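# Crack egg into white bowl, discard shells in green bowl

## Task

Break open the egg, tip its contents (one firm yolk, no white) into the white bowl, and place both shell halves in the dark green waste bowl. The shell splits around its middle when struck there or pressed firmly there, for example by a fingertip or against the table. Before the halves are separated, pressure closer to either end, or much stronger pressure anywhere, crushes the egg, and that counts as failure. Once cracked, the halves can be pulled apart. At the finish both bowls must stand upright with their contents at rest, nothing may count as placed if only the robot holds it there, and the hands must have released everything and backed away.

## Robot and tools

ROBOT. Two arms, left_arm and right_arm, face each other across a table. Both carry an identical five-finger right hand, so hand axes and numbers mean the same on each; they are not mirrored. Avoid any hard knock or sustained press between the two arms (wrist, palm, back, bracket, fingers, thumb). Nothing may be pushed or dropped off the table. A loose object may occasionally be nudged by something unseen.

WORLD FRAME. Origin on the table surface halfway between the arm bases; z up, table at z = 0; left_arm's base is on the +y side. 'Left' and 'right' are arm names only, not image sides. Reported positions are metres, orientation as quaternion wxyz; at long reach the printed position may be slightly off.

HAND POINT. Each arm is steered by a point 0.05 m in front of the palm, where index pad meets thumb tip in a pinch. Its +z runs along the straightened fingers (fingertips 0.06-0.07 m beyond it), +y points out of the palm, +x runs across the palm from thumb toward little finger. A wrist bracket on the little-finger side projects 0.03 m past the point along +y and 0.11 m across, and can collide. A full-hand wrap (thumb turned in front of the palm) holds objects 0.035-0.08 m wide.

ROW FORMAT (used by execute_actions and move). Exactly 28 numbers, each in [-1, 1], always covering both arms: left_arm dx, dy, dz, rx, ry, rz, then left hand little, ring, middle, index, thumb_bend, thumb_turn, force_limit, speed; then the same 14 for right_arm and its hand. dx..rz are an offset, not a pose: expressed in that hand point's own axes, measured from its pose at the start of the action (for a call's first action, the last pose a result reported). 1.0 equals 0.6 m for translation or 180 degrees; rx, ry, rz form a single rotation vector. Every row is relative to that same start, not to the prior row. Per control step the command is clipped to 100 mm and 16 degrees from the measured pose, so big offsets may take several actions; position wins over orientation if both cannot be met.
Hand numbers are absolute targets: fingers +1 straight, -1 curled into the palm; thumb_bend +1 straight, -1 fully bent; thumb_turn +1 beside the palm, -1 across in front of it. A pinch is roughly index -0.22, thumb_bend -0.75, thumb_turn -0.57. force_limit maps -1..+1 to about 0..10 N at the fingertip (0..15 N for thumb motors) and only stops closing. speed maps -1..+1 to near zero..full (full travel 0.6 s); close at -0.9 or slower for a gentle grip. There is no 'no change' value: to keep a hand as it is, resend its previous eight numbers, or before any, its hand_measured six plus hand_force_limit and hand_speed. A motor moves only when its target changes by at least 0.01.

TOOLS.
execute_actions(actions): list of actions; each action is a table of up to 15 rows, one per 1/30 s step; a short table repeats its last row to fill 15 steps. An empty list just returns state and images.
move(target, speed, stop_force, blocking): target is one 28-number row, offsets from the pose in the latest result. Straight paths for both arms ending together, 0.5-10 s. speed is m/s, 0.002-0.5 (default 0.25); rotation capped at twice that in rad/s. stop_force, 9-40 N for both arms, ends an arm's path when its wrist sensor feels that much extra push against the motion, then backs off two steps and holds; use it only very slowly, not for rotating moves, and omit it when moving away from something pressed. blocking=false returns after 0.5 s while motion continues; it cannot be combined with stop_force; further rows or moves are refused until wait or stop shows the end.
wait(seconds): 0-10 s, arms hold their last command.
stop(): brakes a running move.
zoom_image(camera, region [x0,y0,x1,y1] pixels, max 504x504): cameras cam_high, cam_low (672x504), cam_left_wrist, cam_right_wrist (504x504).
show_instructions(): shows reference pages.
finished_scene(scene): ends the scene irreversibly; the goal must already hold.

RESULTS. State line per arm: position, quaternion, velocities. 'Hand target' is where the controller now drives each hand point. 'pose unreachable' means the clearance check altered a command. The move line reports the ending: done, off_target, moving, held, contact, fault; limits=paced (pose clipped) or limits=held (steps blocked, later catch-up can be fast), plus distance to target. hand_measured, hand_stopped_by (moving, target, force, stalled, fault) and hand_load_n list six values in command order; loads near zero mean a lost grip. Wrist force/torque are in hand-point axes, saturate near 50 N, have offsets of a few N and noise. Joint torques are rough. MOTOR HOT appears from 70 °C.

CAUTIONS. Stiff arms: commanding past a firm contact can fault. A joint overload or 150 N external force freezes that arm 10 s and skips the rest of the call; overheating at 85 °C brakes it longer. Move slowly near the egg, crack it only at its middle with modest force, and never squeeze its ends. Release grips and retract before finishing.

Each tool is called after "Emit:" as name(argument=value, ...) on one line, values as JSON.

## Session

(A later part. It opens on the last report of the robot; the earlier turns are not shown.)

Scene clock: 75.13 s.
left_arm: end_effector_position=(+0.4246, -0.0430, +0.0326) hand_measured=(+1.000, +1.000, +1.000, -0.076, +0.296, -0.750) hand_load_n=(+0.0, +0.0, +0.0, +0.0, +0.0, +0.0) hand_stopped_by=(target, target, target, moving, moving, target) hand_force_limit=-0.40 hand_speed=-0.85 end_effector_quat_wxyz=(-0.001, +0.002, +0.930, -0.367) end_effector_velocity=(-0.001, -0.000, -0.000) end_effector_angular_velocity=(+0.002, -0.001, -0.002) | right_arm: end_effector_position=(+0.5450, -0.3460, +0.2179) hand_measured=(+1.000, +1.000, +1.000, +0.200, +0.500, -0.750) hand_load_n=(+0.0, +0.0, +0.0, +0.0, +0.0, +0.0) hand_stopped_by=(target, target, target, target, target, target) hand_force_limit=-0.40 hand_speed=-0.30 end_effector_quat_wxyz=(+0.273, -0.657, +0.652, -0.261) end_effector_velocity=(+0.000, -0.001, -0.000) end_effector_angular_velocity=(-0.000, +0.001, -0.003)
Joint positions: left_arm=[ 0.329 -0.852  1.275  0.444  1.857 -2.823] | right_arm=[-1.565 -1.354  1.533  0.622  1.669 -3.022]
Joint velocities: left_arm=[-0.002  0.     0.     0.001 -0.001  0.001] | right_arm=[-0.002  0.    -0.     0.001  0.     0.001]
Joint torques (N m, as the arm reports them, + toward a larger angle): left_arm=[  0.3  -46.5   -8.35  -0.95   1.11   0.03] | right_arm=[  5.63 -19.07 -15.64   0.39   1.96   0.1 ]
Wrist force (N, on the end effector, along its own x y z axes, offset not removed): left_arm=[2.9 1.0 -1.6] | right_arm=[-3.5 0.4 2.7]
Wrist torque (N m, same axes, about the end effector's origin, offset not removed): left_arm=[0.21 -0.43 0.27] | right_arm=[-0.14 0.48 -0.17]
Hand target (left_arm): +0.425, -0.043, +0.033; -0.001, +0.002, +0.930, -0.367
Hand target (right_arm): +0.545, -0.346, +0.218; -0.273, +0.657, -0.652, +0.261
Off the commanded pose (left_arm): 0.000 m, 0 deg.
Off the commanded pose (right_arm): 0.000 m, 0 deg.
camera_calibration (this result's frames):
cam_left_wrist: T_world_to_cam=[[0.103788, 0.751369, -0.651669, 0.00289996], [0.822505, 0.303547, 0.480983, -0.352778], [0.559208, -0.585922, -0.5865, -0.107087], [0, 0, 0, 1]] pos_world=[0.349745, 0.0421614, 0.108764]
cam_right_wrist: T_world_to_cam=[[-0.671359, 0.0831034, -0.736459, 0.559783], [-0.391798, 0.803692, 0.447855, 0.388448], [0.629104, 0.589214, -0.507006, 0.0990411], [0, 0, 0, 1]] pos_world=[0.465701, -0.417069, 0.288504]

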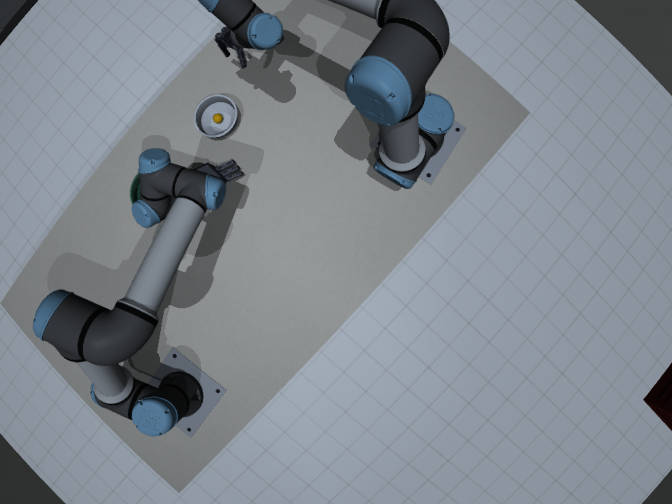

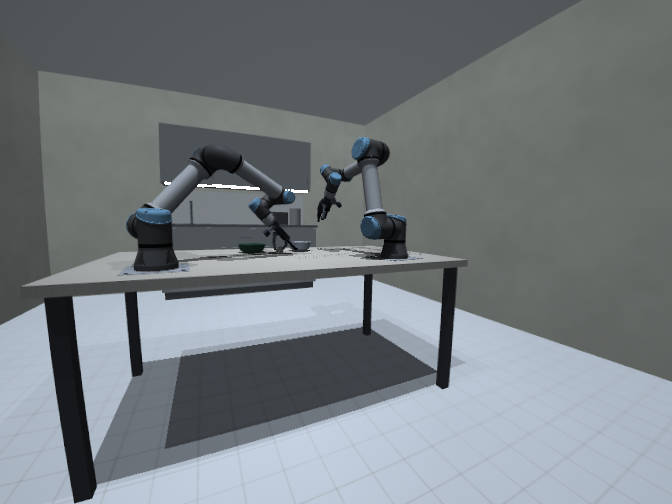

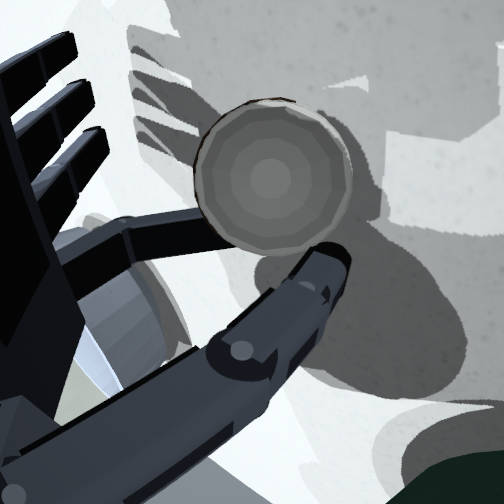

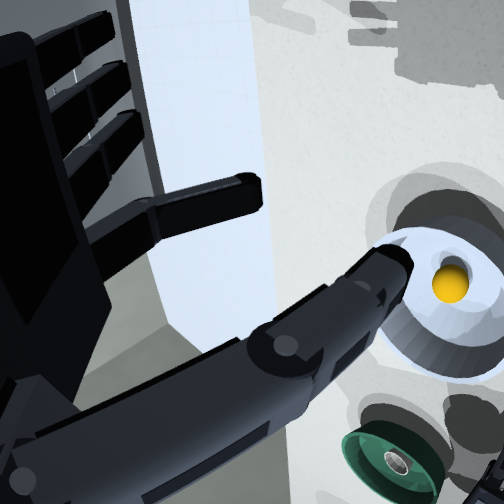

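Emit:
move(target=[0,0,0,0,0,0,1,1,1,0.4,0.6,-0.75,-0.4,-0.3,0,0,0,0,0,0,1,1,1,0.2,0.5,-0.75,-0.4,-0.3])

Emit:
move(target=[0,-0.057,-0.061,0,0,0,1,1,1,0.4,0.6,-0.75,-0.4,-0.3,0,0,0,0,0,0,1,1,1,0.2,0.5,-0.75,-0.4,-0.3])

Emit:
wait(seconds=10)

Scene clock: 75.97 s.
left_arm: end_effector_position=(+0.4246, -0.0430, +0.0326) hand_measured=(+1.000, +1.000, +1.000, +0.400, +0.600, -0.750) hand_load_n=(+0.0, +0.0, +0.0, +0.0, +0.0, +0.0) hand_stopped_by=(target, target, target, target, target, target) hand_force_limit=-0.40 hand_speed=-0.30 end_effector_quat_wxyz=(-0.001, +0.002, +0.930, -0.367) end_effector_velocity=(-0.001, -0.001, -0.000) end_effector_angular_velocity=(-0.001, +0.001, -0.001) | right_arm: end_effector_position=(+0.5450, -0.3460, +0.2179) hand_measured=(+1.000, +1.000, +1.000, +0.200, +0.500, -0.750) hand_load_n=(+0.0, +0.0, +0.0, +0.0, +0.0, +0.0) hand_stopped_by=(target, target, target, target, target, target) hand_force_limit=-0.40 hand_speed=-0.30 end_effector_quat_wxyz=(+0.273, -0.657, +0.652, -0.261) end_effector_velocity=(-0.000, +0.000, +0.001) end_effector_angular_velocity=(-0.001, -0.001, +0.001)
Joint positions: left_arm=[ 0.329 -0.852  1.275  0.444  1.857 -2.823] | right_arm=[-1.565 -1.354  1.533  0.622  1.669 -3.022]
Joint velocities: left_arm=[-0.001  0.001 -0.    -0.001  0.001 -0.001] | right_arm=[ 0.001 -0.001 -0.001  0.     0.    -0.001]
Joint torques (N m, as the arm reports them, + toward a larger angle): left_arm=[ -0.14 -45.98  -9.45  -0.92   1.15   0.12] | right_arm=[  5.46 -19.58 -15.6    0.42   1.98   0.24]
Wrist force (N, on the end effector, along its own x y z axes, offset not removed): left_arm=[7.6 -2.2 -1.5] | right_arm=[-4.2 2.0 2.5]
Wrist torque (N m, same axes, about the end effector's origin, offset not removed): left_arm=[-0.05 -1.01 0.30] | right_arm=[0.23 0.55 -0.30]
Hand target (left_arm): +0.425, -0.043, +0.033; -0.001, +0.002, +0.930, -0.367
Hand target (right_arm): +0.545, -0.346, +0.218; -0.273, +0.657, -0.652, +0.261
Off the commanded pose (left_arm): 0.000 m, 0 deg.
Off the commanded pose (right_arm): 0.000 m, 0 deg.
move: done
camera_calibration (this result's frames):
cam_left_wrist: T_world_to_cam=[[0.103788, 0.751369, -0.651669, 0.00289982], [0.822505, 0.303547, 0.480983, -0.352778], [0.559208, -0.585922, -0.5865, -0.107087], [0, 0, 0, 1]] pos_world=[0.349745, 0.0421614, 0.108764]
cam_right_wrist: T_world_to_cam=[[-0.671359, 0.0831034, -0.736459, 0.559783], [-0.391798, 0.803692, 0.447855, 0.388448], [0.629104, 0.589214, -0.507006, 0.099041], [0, 0, 0, 1]] pos_world=[0.465701, -0.417069, 0.288504]

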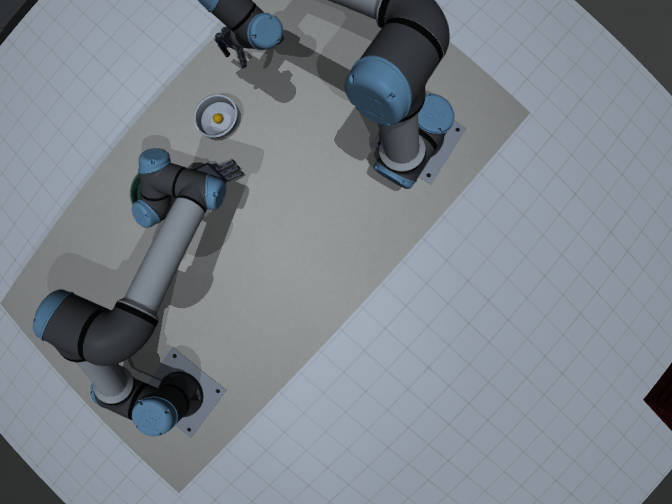

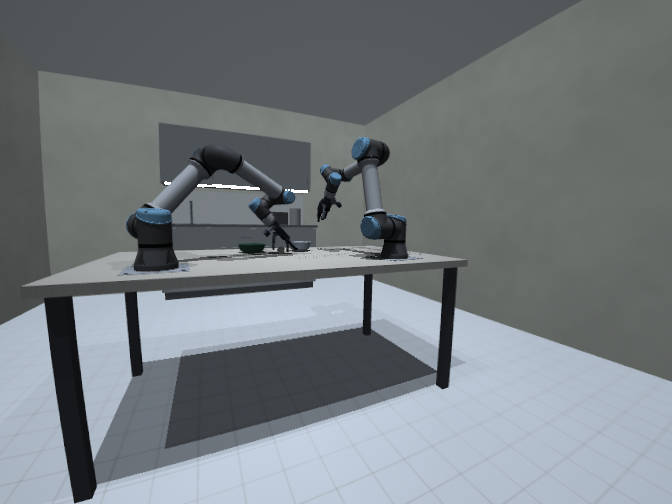

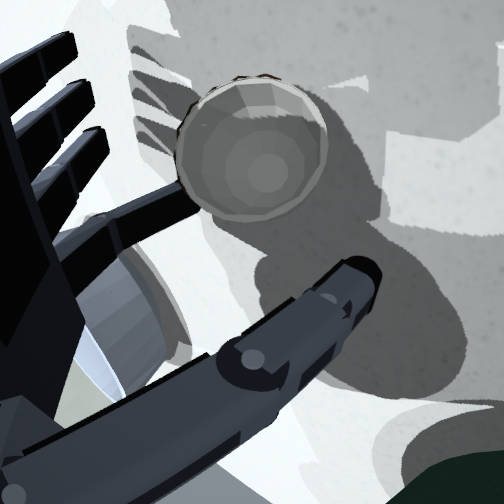

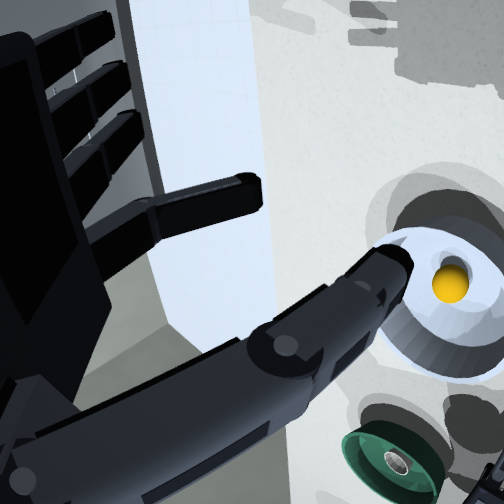

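Scene clock: 76.90 s.
left_arm: end_effector_position=(+0.4247, -0.0431, +0.0824) hand_measured=(+1.000, +1.000, +1.000, +0.400, +0.600, -0.750) hand_load_n=(+0.0, +0.0, +0.0, +0.0, +0.0, +0.0) hand_stopped_by=(target, target, target, target, target, target) hand_force_limit=-0.40 hand_speed=-0.30 end_effector_quat_wxyz=(-0.001, +0.001, +0.930, -0.367) end_effector_velocity=(-0.001, -0.000, +0.003) end_effector_angular_velocity=(+0.000, +0.002, -0.002) | right_arm: end_effector_position=(+0.5450, -0.3460, +0.2179) hand_measured=(+1.000, +1.000, +1.000, +0.200, +0.500, -0.750) hand_load_n=(+0.0, +0.0, +0.0, +0.0, +0.0, +0.0) hand_stopped_by=(target, target, target, target, target, target) hand_force_limit=-0.40 hand_speed=-0.30 end_effector_quat_wxyz=(+0.273, -0.657, +0.652, -0.261) end_effector_velocity=(-0.001, +0.001, +0.001) end_effector_angular_velocity=(-0.001, -0.001, +0.002)
Joint positions: left_arm=[ 0.329 -0.896  1.216  0.547  1.857 -2.823] | right_arm=[-1.565 -1.354  1.533  0.622  1.669 -3.022]
Joint velocities: left_arm=[-0.001 -0.003 -0.004  0.008  0.002  0.   ] | right_arm=[ 0.002 -0.002  0.     0.     0.    -0.001]
Joint torques (N m, as the arm reports them, + toward a larger angle): left_arm=[ -5.11 -49.34 -32.07   3.67  -0.59   0.99] | right_arm=[  5.19 -20.21 -15.55   0.45   2.     0.09]
Wrist force (N, on the end effector, along its own x y z axes, offset not removed): left_arm=[3.4 -0.8 -0.6] | right_arm=[-1.7 0.1 2.0]
Wrist torque (N m, same axes, about the end effector's origin, offset not removed): left_arm=[0.04 -0.59 -0.01] | right_arm=[0.13 0.23 -0.16]
Hand target (left_arm): +0.425, -0.043, +0.083; -0.001, +0.002, +0.930, -0.367
Hand target (right_arm): +0.545, -0.346, +0.218; -0.273, +0.657, -0.652, +0.261
Off the commanded pose (left_arm): 0.000 m, 0 deg.
Off the commanded pose (right_arm): 0.000 m, 0 deg.
move: done
camera_calibration (this result's frames):
cam_left_wrist: T_world_to_cam=[[0.103671, 0.751356, -0.651703, 0.0354717], [0.822464, 0.30369, 0.480963, -0.376713], [0.55929, -0.585864, -0.586479, -0.0780385], [0, 0, 0, 1]] pos_world=[0.349802, 0.0420321, 0.158534]
cam_right_wrist: T_world_to_cam=[[-0.671359, 0.0831034, -0.736458, 0.559783], [-0.391798, 0.803692, 0.447855, 0.388448], [0.629104, 0.589214, -0.507006, 0.0990412], [0, 0, 0, 1]] pos_world=[0.465701, -0.417069, 0.288504]

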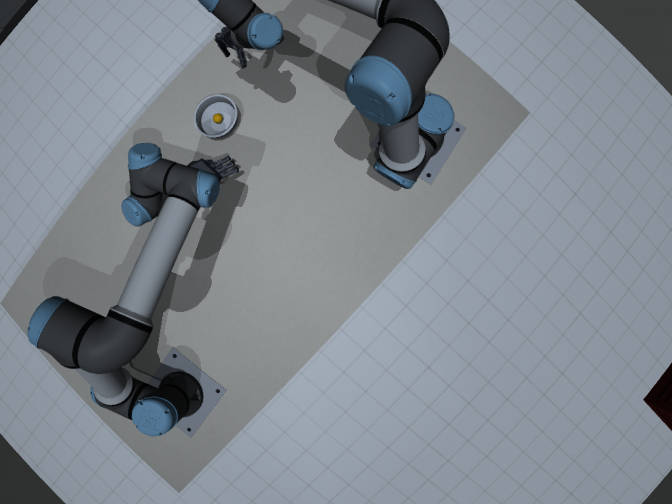

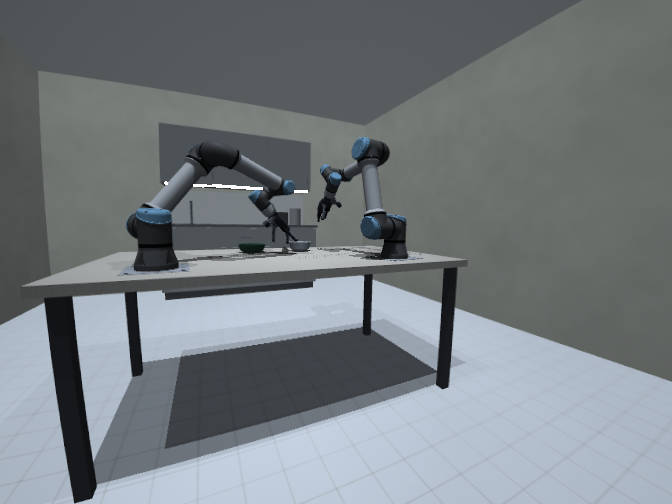

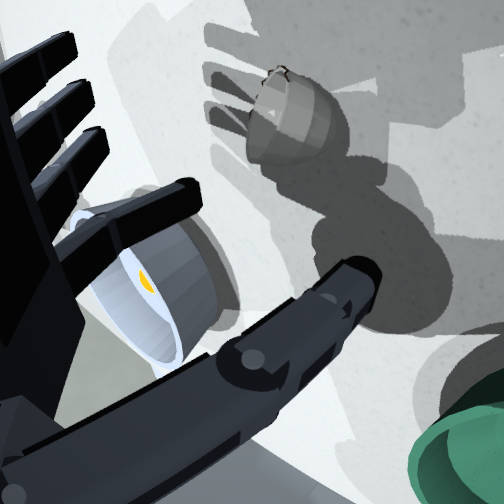

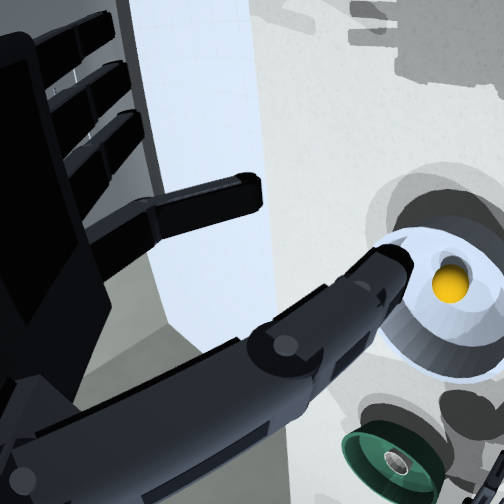

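Scene clock: 86.90 s.
left_arm: end_effector_position=(+0.4246, -0.0431, +0.0827) hand_measured=(+1.000, +1.000, +1.000, +0.400, +0.600, -0.750) hand_load_n=(+0.0, +0.0, +0.0, +0.0, +0.0, +0.0) hand_stopped_by=(target, target, target, target, target, target) hand_force_limit=-0.40 hand_speed=-0.30 end_effector_quat_wxyz=(-0.001, +0.002, +0.930, -0.367) end_effector_velocity=(-0.000, -0.000, +0.000) end_effector_angular_velocity=(-0.001, -0.001, -0.001) | right_arm: end_effector_position=(+0.5450, -0.3460, +0.2179) hand_measured=(+1.000, +1.000, +1.000, +0.200, +0.500, -0.750) hand_load_n=(+0.0, +0.0, +0.0, +0.0, +0.0, +0.0) hand_stopped_by=(target, target, target, target, target, target) hand_force_limit=-0.40 hand_speed=-0.30 end_effector_quat_wxyz=(+0.273, -0.657, +0.652, -0.261) end_effector_velocity=(+0.000, -0.000, +0.001) end_effector_angular_velocity=(+0.000, -0.001, -0.000)
Joint positions: left_arm=[ 0.329 -0.896  1.216  0.548  1.857 -2.823] | right_arm=[-1.565 -1.354  1.533  0.622  1.669 -3.022]
Joint velocities: left_arm=[-0.001 -0.001  0.001 -0.002 -0.     0.001] | right_arm=[-0.    -0.001 -0.001  0.     0.     0.   ]
Joint torques (N m, as the arm reports them, + toward a larger angle): left_arm=[ -6.67 -49.41 -31.92   3.77   2.79   1.67] | right_arm=[  5.31 -19.63 -15.9    0.24   1.8    0.13]
Wrist force (N, on the end effector, along its own x y z axes, offset not removed): left_arm=[2.8 1.8 -3.7] | right_arm=[-3.8 1.9 -1.3]
Wrist torque (N m, same axes, about the end effector's origin, offset not removed): left_arm=[0.43 -0.38 0.14] | right_arm=[0.50 0.70 -0.15]
Hand target (left_arm): +0.425, -0.043, +0.083; -0.001, +0.002, +0.930, -0.367
Hand target (right_arm): +0.545, -0.346, +0.218; -0.273, +0.657, -0.652, +0.261
Off the commanded pose (left_arm): 0.000 m, 0 deg.
Off the commanded pose (right_arm): 0.000 m, 0 deg.
wait: 10.00 s; at rest by 0.17 s
camera_calibration (this result's frames):
cam_left_wrist: T_world_to_cam=[[0.103789, 0.751365, -0.651673, 0.0356581], [0.822503, 0.303551, 0.480983, -0.37688], [0.55921, -0.585924, -0.586495, -0.077803], [0, 0, 0, 1]] pos_world=[0.349792, 0.0420233, 0.158879]
cam_right_wrist: T_world_to_cam=[[-0.671359, 0.0831032, -0.736458, 0.559783], [-0.391798, 0.803692, 0.447854, 0.388448], [0.629104, 0.589214, -0.507006, 0.0990411], [0, 0, 0, 1]] pos_world=[0.465701, -0.417069, 0.288504]

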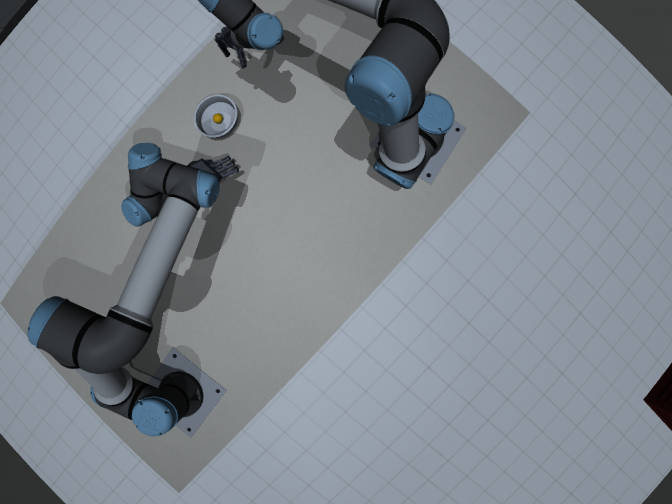

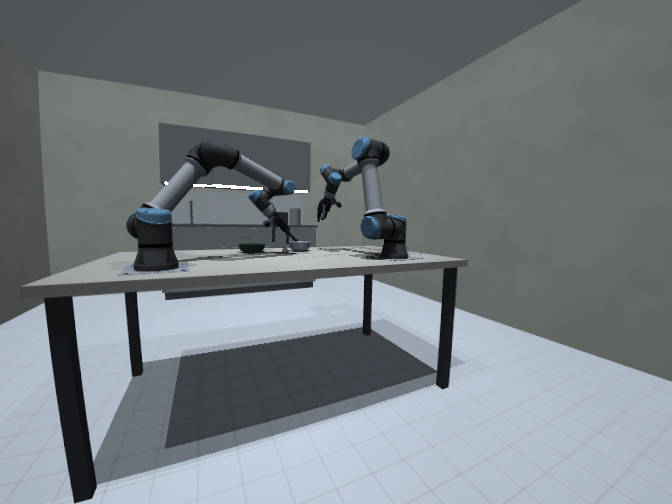

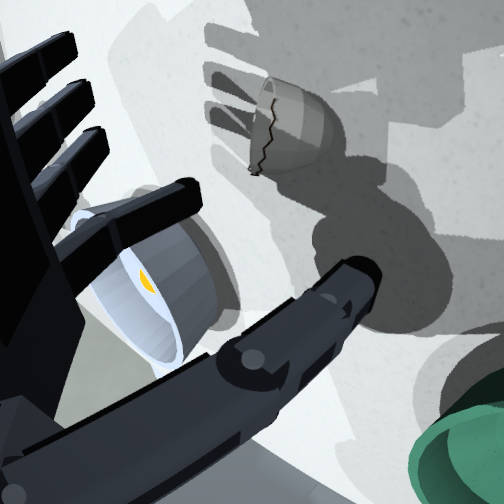

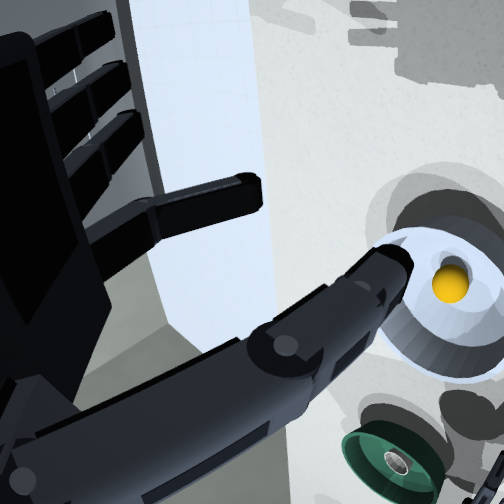

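Emit:
move(target=[0.023,-0.034,0.032,0,-0.283,-0.304,1,1,1,0.4,0.6,-0.75,-0.4,-0.3,0,0,0,0,0,0,1,1,1,0.2,0.5,-0.75,-0.4,-0.3], speed=0.4)

Scene clock: 89.50 s.
left_arm: end_effector_position=(+0.4105, -0.0710, +0.0822) hand_measured=(+1.000, +1.000, +1.000, +0.400, +0.600, -0.750) hand_load_n=(+0.0, +0.0, +0.0, +0.0, +0.0, +0.0) hand_stopped_by=(target, target, target, target, target, target) hand_force_limit=-0.40 hand_speed=-0.30 end_effector_quat_wxyz=(-0.220, +0.563, -0.741, +0.292) end_effector_velocity=(+0.000, -0.000, +0.000) end_effector_angular_velocity=(+0.007, +0.005, +0.014) | right_arm: end_effector_position=(+0.5450, -0.3460, +0.2179) hand_measured=(+1.000, +1.000, +1.000, +0.200, +0.500, -0.750) hand_load_n=(+0.0, +0.0, +0.0, +0.0, +0.0, +0.0) hand_stopped_by=(target, target, target, target, target, target) hand_force_limit=-0.40 hand_speed=-0.30 end_effector_quat_wxyz=(+0.273, -0.657, +0.652, -0.261) end_effector_velocity=(+0.000, +0.001, -0.001) end_effector_angular_velocity=(+0.000, +0.002, +0.002)
Joint positions: left_arm=[ 0.074 -0.623  0.795  1.021  0.907 -4.144] | right_arm=[-1.565 -1.354  1.533  0.622  1.669 -3.022]
Joint velocities: left_arm=[ 0.001  0.016 -0.028  0.031 -0.002 -0.018] | right_arm=[ 0.002  0.003 -0.001  0.    -0.001  0.   ]
Joint torques (N m, as the arm reports them, + toward a larger angle): left_arm=[  7.88 -44.04 -31.31   4.6   -3.32  -1.45] | right_arm=[  5.27 -19.92 -16.18   0.39   1.84   0.15]
Wrist force (N, on the end effector, along its own x y z axes, offset not removed): left_arm=[-1.5 2.7 -2.2] | right_arm=[-1.9 2.9 -0.7]
Wrist torque (N m, same axes, about the end effector's origin, offset not removed): left_arm=[0.67 0.31 0.09] | right_arm=[0.53 0.46 -0.07]
Hand target (left_arm): +0.411, -0.071, +0.082; +0.221, -0.564, +0.740, -0.291
Hand target (right_arm): +0.545, -0.346, +0.218; -0.273, +0.657, -0.652, +0.261
Off the commanded pose (left_arm): 0.001 m, 0 deg.
Off the commanded pose (right_arm): 0.000 m, 0 deg.
move: done
camera_calibration (this result's frames):
cam_left_wrist: T_world_to_cam=[[-0.698147, 0.298412, -0.650801, 0.354644], [-0.074456, 0.873806, 0.48054, 0.0522303], [0.712073, 0.383943, -0.587826, -0.0803081], [0, 0, 0, 1]] pos_world=[0.308668, -0.120635, 0.158496]
cam_right_wrist: T_world_to_cam=[[-0.671359, 0.0831032, -0.736459, 0.559783], [-0.391798, 0.803692, 0.447854, 0.388448], [0.629104, 0.589214, -0.507006, 0.0990412], [0, 0, 0, 1]] pos_world=[0.465701, -0.417069, 0.288504]

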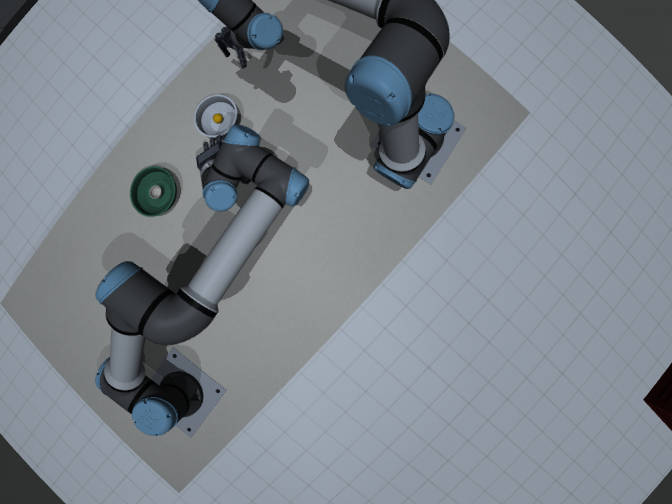

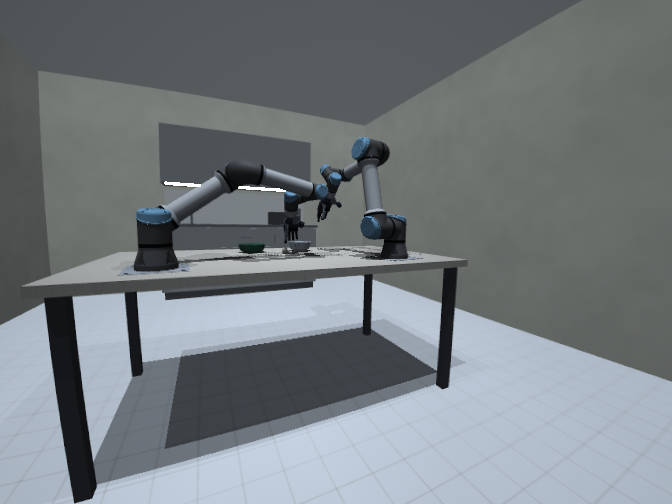

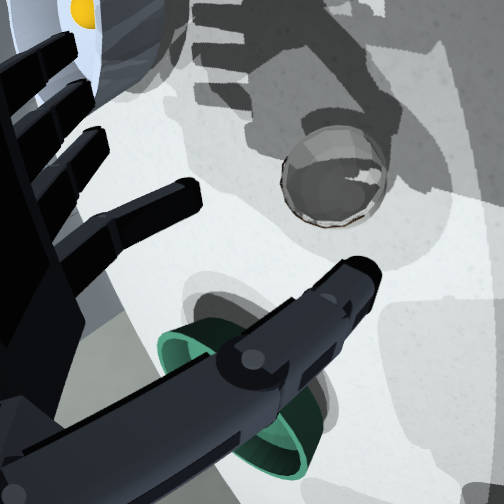

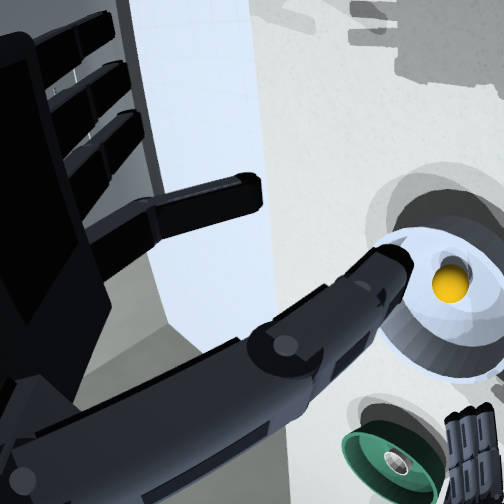

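Emit:
move(target=[0,0.052,0.063,0,0,0,1,1,1,0.4,0.6,-0.75,-0.4,-0.3,0,0,0,0,0,0,1,1,1,0.2,0.5,-0.75,-0.4,-0.3], speed=0.08)

Scene clock: 90.77 s.
left_arm: end_effector_position=(+0.4132, -0.0718, +0.0335) hand_measured=(+1.000, +1.000, +1.000, +0.400, +0.600, -0.750) hand_load_n=(+0.0, +0.0, +0.0, +0.0, +0.0, +0.0) hand_stopped_by=(target, target, target, target, target, target) hand_force_limit=-0.40 hand_speed=-0.30 end_effector_quat_wxyz=(-0.220, +0.563, -0.741, +0.292) end_effector_velocity=(-0.000, -0.001, -0.003) end_effector_angular_velocity=(-0.000, +0.000, -0.001) | right_arm: end_effector_position=(+0.5450, -0.3460, +0.2179) hand_measured=(+1.000, +1.000, +1.000, +0.200, +0.500, -0.750) hand_load_n=(+0.0, +0.0, +0.0, +0.0, +0.0, +0.0) hand_stopped_by=(target, target, target, target, target, target) hand_force_limit=-0.40 hand_speed=-0.30 end_effector_quat_wxyz=(+0.273, -0.657, +0.652, -0.261) end_effector_velocity=(-0.000, +0.000, -0.001) end_effector_angular_velocity=(-0.001, +0.004, +0.001)
Joint positions: left_arm=[ 0.078 -0.584  0.847  0.927  0.909 -4.139] | right_arm=[-1.565 -1.354  1.533  0.622  1.669 -3.022]
Joint velocities: left_arm=[-0.001  0.003  0.001 -0.005  0.     0.   ] | right_arm=[ 0.     0.002  0.     0.001 -0.    -0.   ]
Joint torques (N m, as the arm reports them, + toward a larger angle): left_arm=[  6.76 -43.44  -7.21  -1.02   1.6    1.49] | right_arm=[  4.54 -19.46 -15.59   0.41   1.81   0.19]
Wrist force (N, on the end effector, along its own x y z axes, offset not removed): left_arm=[3.3 1.1 2.2] | right_arm=[-1.0 0.5 3.2]
Wrist torque (N m, same axes, about the end effector's origin, offset not removed): left_arm=[0.20 -0.77 0.13] | right_arm=[-0.01 0.01 0.04]
Hand target (left_arm): +0.413, -0.072, +0.033; +0.220, -0.563, +0.741, -0.292
Hand target (right_arm): +0.545, -0.346, +0.218; -0.273, +0.657, -0.652, +0.261
Off the commanded pose (left_arm): 0.000 m, 0 deg.
Off the commanded pose (right_arm): 0.000 m, 0 deg.
move: done
camera_calibration (this result's frames):
cam_left_wrist: T_world_to_cam=[[-0.69816, 0.298409, -0.650788, 0.325162], [-0.0744754, 0.873793, 0.480561, 0.0764924], [0.712058, 0.383976, -0.587823, -0.110577], [0, 0, 0, 1]] pos_world=[0.311449, -0.121411, 0.109852]
cam_right_wrist: T_world_to_cam=[[-0.671359, 0.0831034, -0.736459, 0.559783], [-0.391798, 0.803692, 0.447855, 0.388448], [0.629104, 0.589214, -0.507006, 0.099041], [0, 0, 0, 1]] pos_world=[0.465701, -0.417069, 0.288504]

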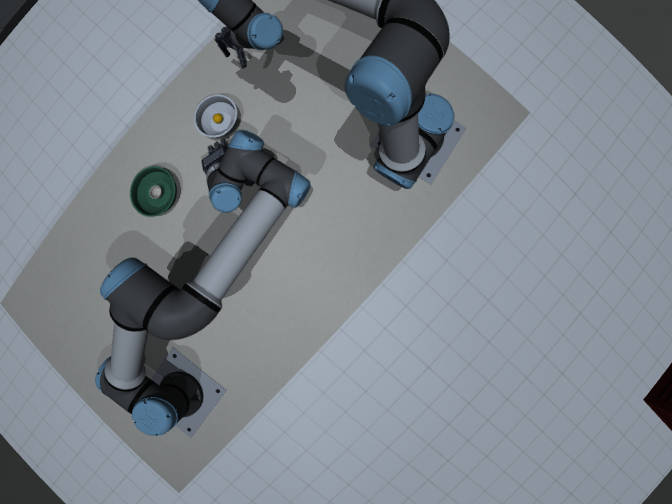

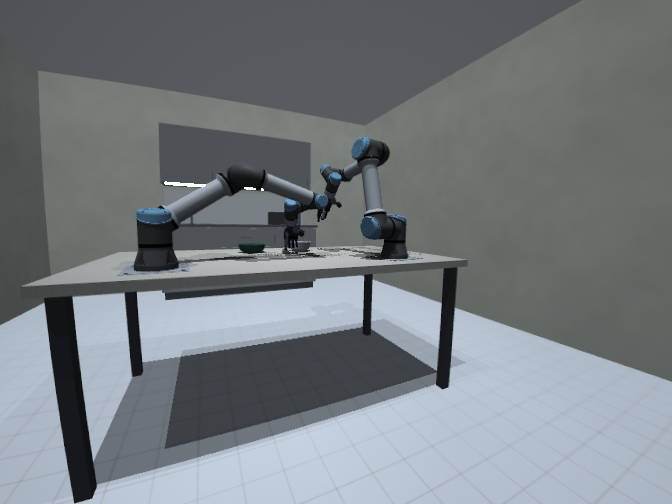

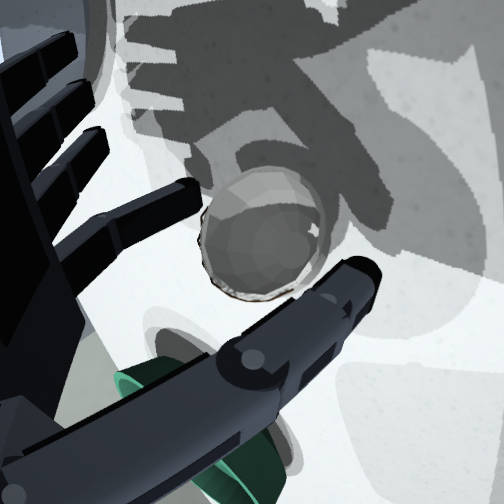

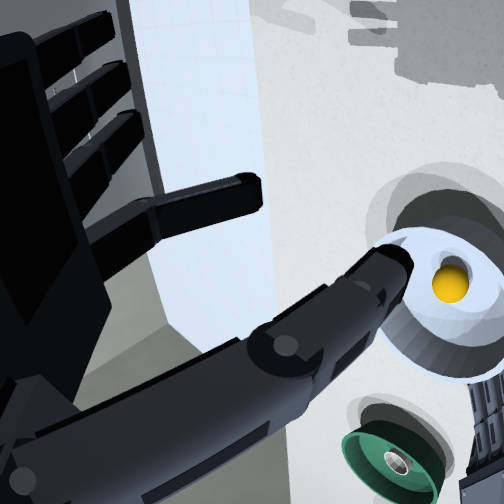

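Emit:
move(target=[0,0,0,0,0,0,1,1,1,0.2,0.4,-0.75,-0.4,-0.6,0,0,0,0,0,0,1,1,1,0.2,0.5,-0.75,-0.4,-0.3])

Emit:
move(target=[0,0,0,0,0,0,1,1,1,-0.1,0.3,-0.75,-0.4,-0.85,0,0,0,0,0,0,1,1,1,0.2,0.5,-0.75,-0.4,-0.3])

Scene clock: 91.63 s.
left_arm: end_effector_position=(+0.4132, -0.0717, +0.0335) hand_measured=(+1.000, +1.000, +1.000, +0.200, +0.400, -0.750) hand_load_n=(+0.0, +0.0, +0.0, +0.0, +0.0, +0.0) hand_stopped_by=(target, target, target, target, target, target) hand_force_limit=-0.40 hand_speed=-0.60 end_effector_quat_wxyz=(-0.220, +0.563, -0.741, +0.292) end_effector_velocity=(+0.000, -0.001, +0.001) end_effector_angular_velocity=(-0.003, +0.001, -0.000) | right_arm: end_effector_position=(+0.5450, -0.3460, +0.2179) hand_measured=(+1.000, +1.000, +1.000, +0.200, +0.500, -0.750) hand_load_n=(+0.0, +0.0, +0.0, +0.0, +0.0, +0.0) hand_stopped_by=(target, target, target, target, target, target) hand_force_limit=-0.40 hand_speed=-0.30 end_effector_quat_wxyz=(+0.273, -0.657, +0.652, -0.261) end_effector_velocity=(+0.000, -0.000, -0.000) end_effector_angular_velocity=(-0.000, -0.001, -0.001)
Joint positions: left_arm=[ 0.078 -0.584  0.847  0.927  0.909 -4.139] | right_arm=[-1.565 -1.354  1.533  0.622  1.669 -3.022]
Joint velocities: left_arm=[ 0.    -0.    -0.003  0.     0.001 -0.   ] | right_arm=[-0.    -0.     0.001 -0.001  0.     0.   ]
Joint torques (N m, as the arm reports them, + toward a larger angle): left_arm=[  3.66 -57.49 -32.2    4.73   1.21  -0.16] | right_arm=[  5.65 -19.84 -15.82   0.39   1.81   0.08]
Wrist force (N, on the end effector, along its own x y z axes, offset not removed): left_arm=[0.9 2.0 -0.1] | right_arm=[-0.9 2.4 0.8]
Wrist torque (N m, same axes, about the end effector's origin, offset not removed): left_arm=[0.47 -0.03 -0.06] | right_arm=[0.33 0.15 0.04]
Hand target (left_arm): +0.413, -0.072, +0.034; +0.220, -0.563, +0.741, -0.292
Hand target (right_arm): +0.545, -0.346, +0.218; -0.273, +0.657, -0.652, +0.261
Off the commanded pose (left_arm): 0.000 m, 0 deg.
Off the commanded pose (right_arm): 0.000 m, 0 deg.
move: done
camera_calibration (this result's frames):
cam_left_wrist: T_world_to_cam=[[-0.698166, 0.298518, -0.650732, 0.325129], [-0.074449, 0.873725, 0.48069, 0.0764521], [0.712055, 0.384047, -0.58778, -0.110623], [0, 0, 0, 1]] pos_world=[0.311456, -0.12137, 0.1098]
cam_right_wrist: T_world_to_cam=[[-0.671359, 0.0831032, -0.736458, 0.559783], [-0.391798, 0.803692, 0.447855, 0.388448], [0.629104, 0.589214, -0.507006, 0.0990412], [0, 0, 0, 1]] pos_world=[0.465701, -0.417069, 0.288504]

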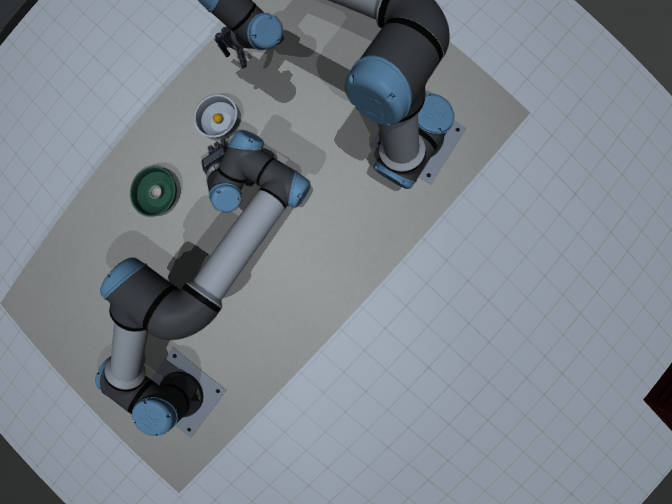

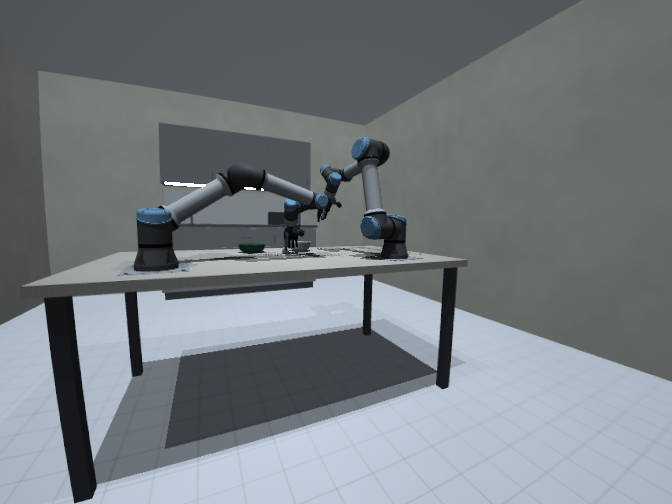

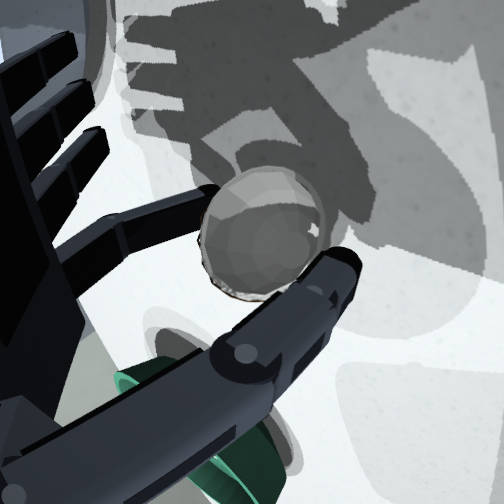

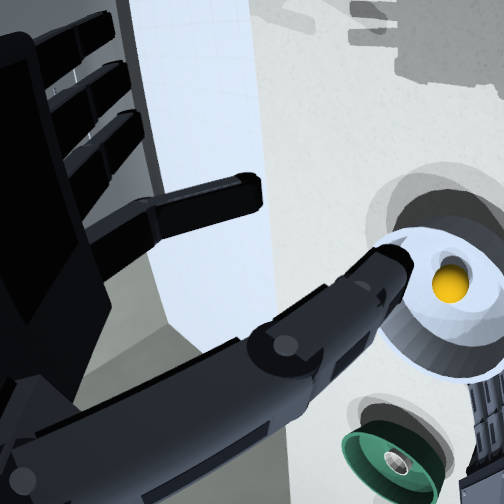

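Scene clock: 92.50 s.
left_arm: end_effector_position=(+0.4132, -0.0718, +0.0335) hand_measured=(+1.000, +1.000, +1.000, +0.052, +0.304, -0.750) hand_load_n=(+0.0, +0.0, +0.0, +4.5, +4.0, -0.5) hand_stopped_by=(target, target, target, force, target, target) hand_force_limit=-0.40 hand_speed=-0.85 end_effector_quat_wxyz=(-0.220, +0.563, -0.741, +0.292) end_effector_velocity=(-0.001, +0.000, -0.000) end_effector_angular_velocity=(+0.001, +0.001, -0.000) | right_arm: end_effector_position=(+0.5450, -0.3460, +0.2179) hand_measured=(+1.000, +1.000, +1.000, +0.200, +0.500, -0.750) hand_load_n=(+0.0, +0.0, +0.0, +0.0, +0.0, +0.0) hand_stopped_by=(target, target, target, target, target, target) hand_force_limit=-0.40 hand_speed=-0.30 end_effector_quat_wxyz=(+0.273, -0.657, +0.652, -0.261) end_effector_velocity=(-0.000, +0.000, -0.000) end_effector_angular_velocity=(-0.000, -0.000, +0.001)
Joint positions: left_arm=[ 0.078 -0.584  0.847  0.927  0.909 -4.139] | right_arm=[-1.565 -1.354  1.533  0.622  1.669 -3.022]
Joint velocities: left_arm=[-0.001 -0.     0.001  0.001  0.    -0.001] | right_arm=[ 0.001  0.     0.    -0.001  0.    -0.   ]
Joint torques (N m, as the arm reports them, + toward a larger angle): left_arm=[  2.94 -55.84 -22.26   4.44   1.14  -0.41] | right_arm=[  5.43 -19.98 -15.91   0.41   1.74   0.04]
Wrist force (N, on the end effector, along its own x y z axes, offset not removed): left_arm=[2.5 -0.9 -3.7] | right_arm=[-2.7 0.3 1.5]
Wrist torque (N m, same axes, about the end effector's origin, offset not removed): left_arm=[0.23 -0.27 -0.04] | right_arm=[-0.06 0.29 -0.19]
Hand target (left_arm): +0.413, -0.072, +0.033; +0.220, -0.563, +0.741, -0.292
Hand target (right_arm): +0.545, -0.346, +0.218; -0.273, +0.657, -0.652, +0.261
Off the commanded pose (left_arm): 0.000 m, 0 deg.
Off the commanded pose (right_arm): 0.000 m, 0 deg.
move: done
camera_calibration (this result's frames):
cam_left_wrist: T_world_to_cam=[[-0.698161, 0.298494, -0.650747, 0.325141], [-0.0744522, 0.873742, 0.480657, 0.0764601], [0.712059, 0.384026, -0.58779, -0.110614], [0, 0, 0, 1]] pos_world=[0.311457, -0.12138, 0.109816]
cam_right_wrist: T_world_to_cam=[[-0.671359, 0.0831035, -0.736459, 0.559783], [-0.391798, 0.803692, 0.447855, 0.388448], [0.629104, 0.589214, -0.507006, 0.0990411], [0, 0, 0, 1]] pos_world=[0.465701, -0.417069, 0.288504]

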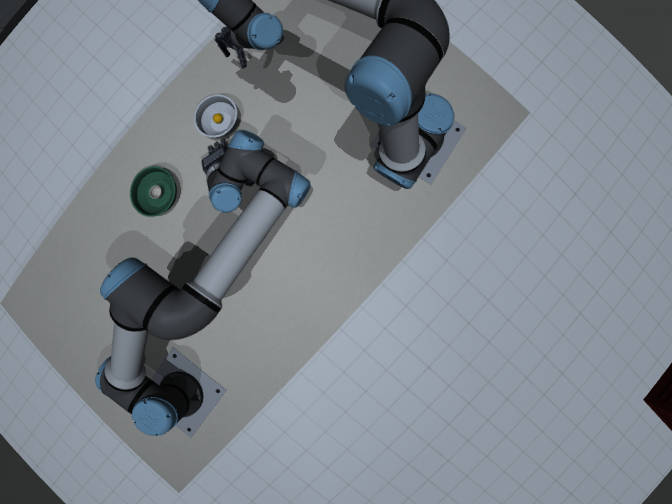

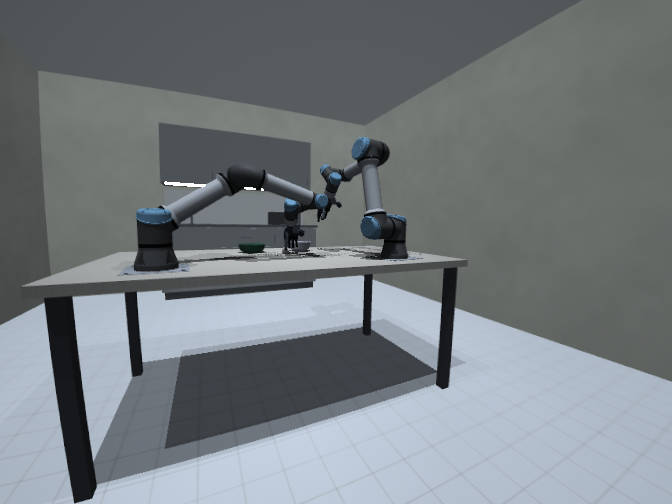

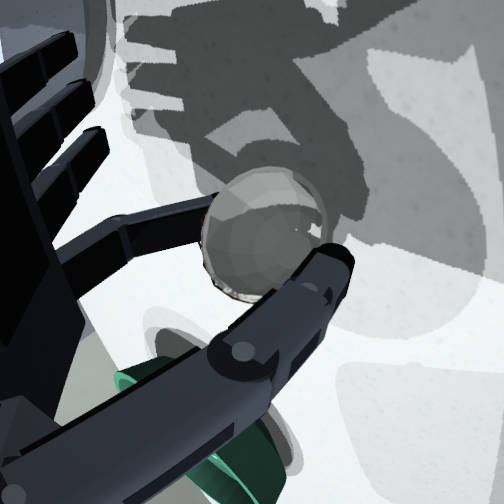

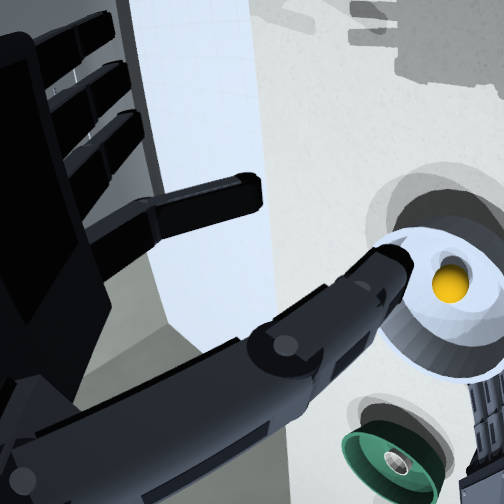

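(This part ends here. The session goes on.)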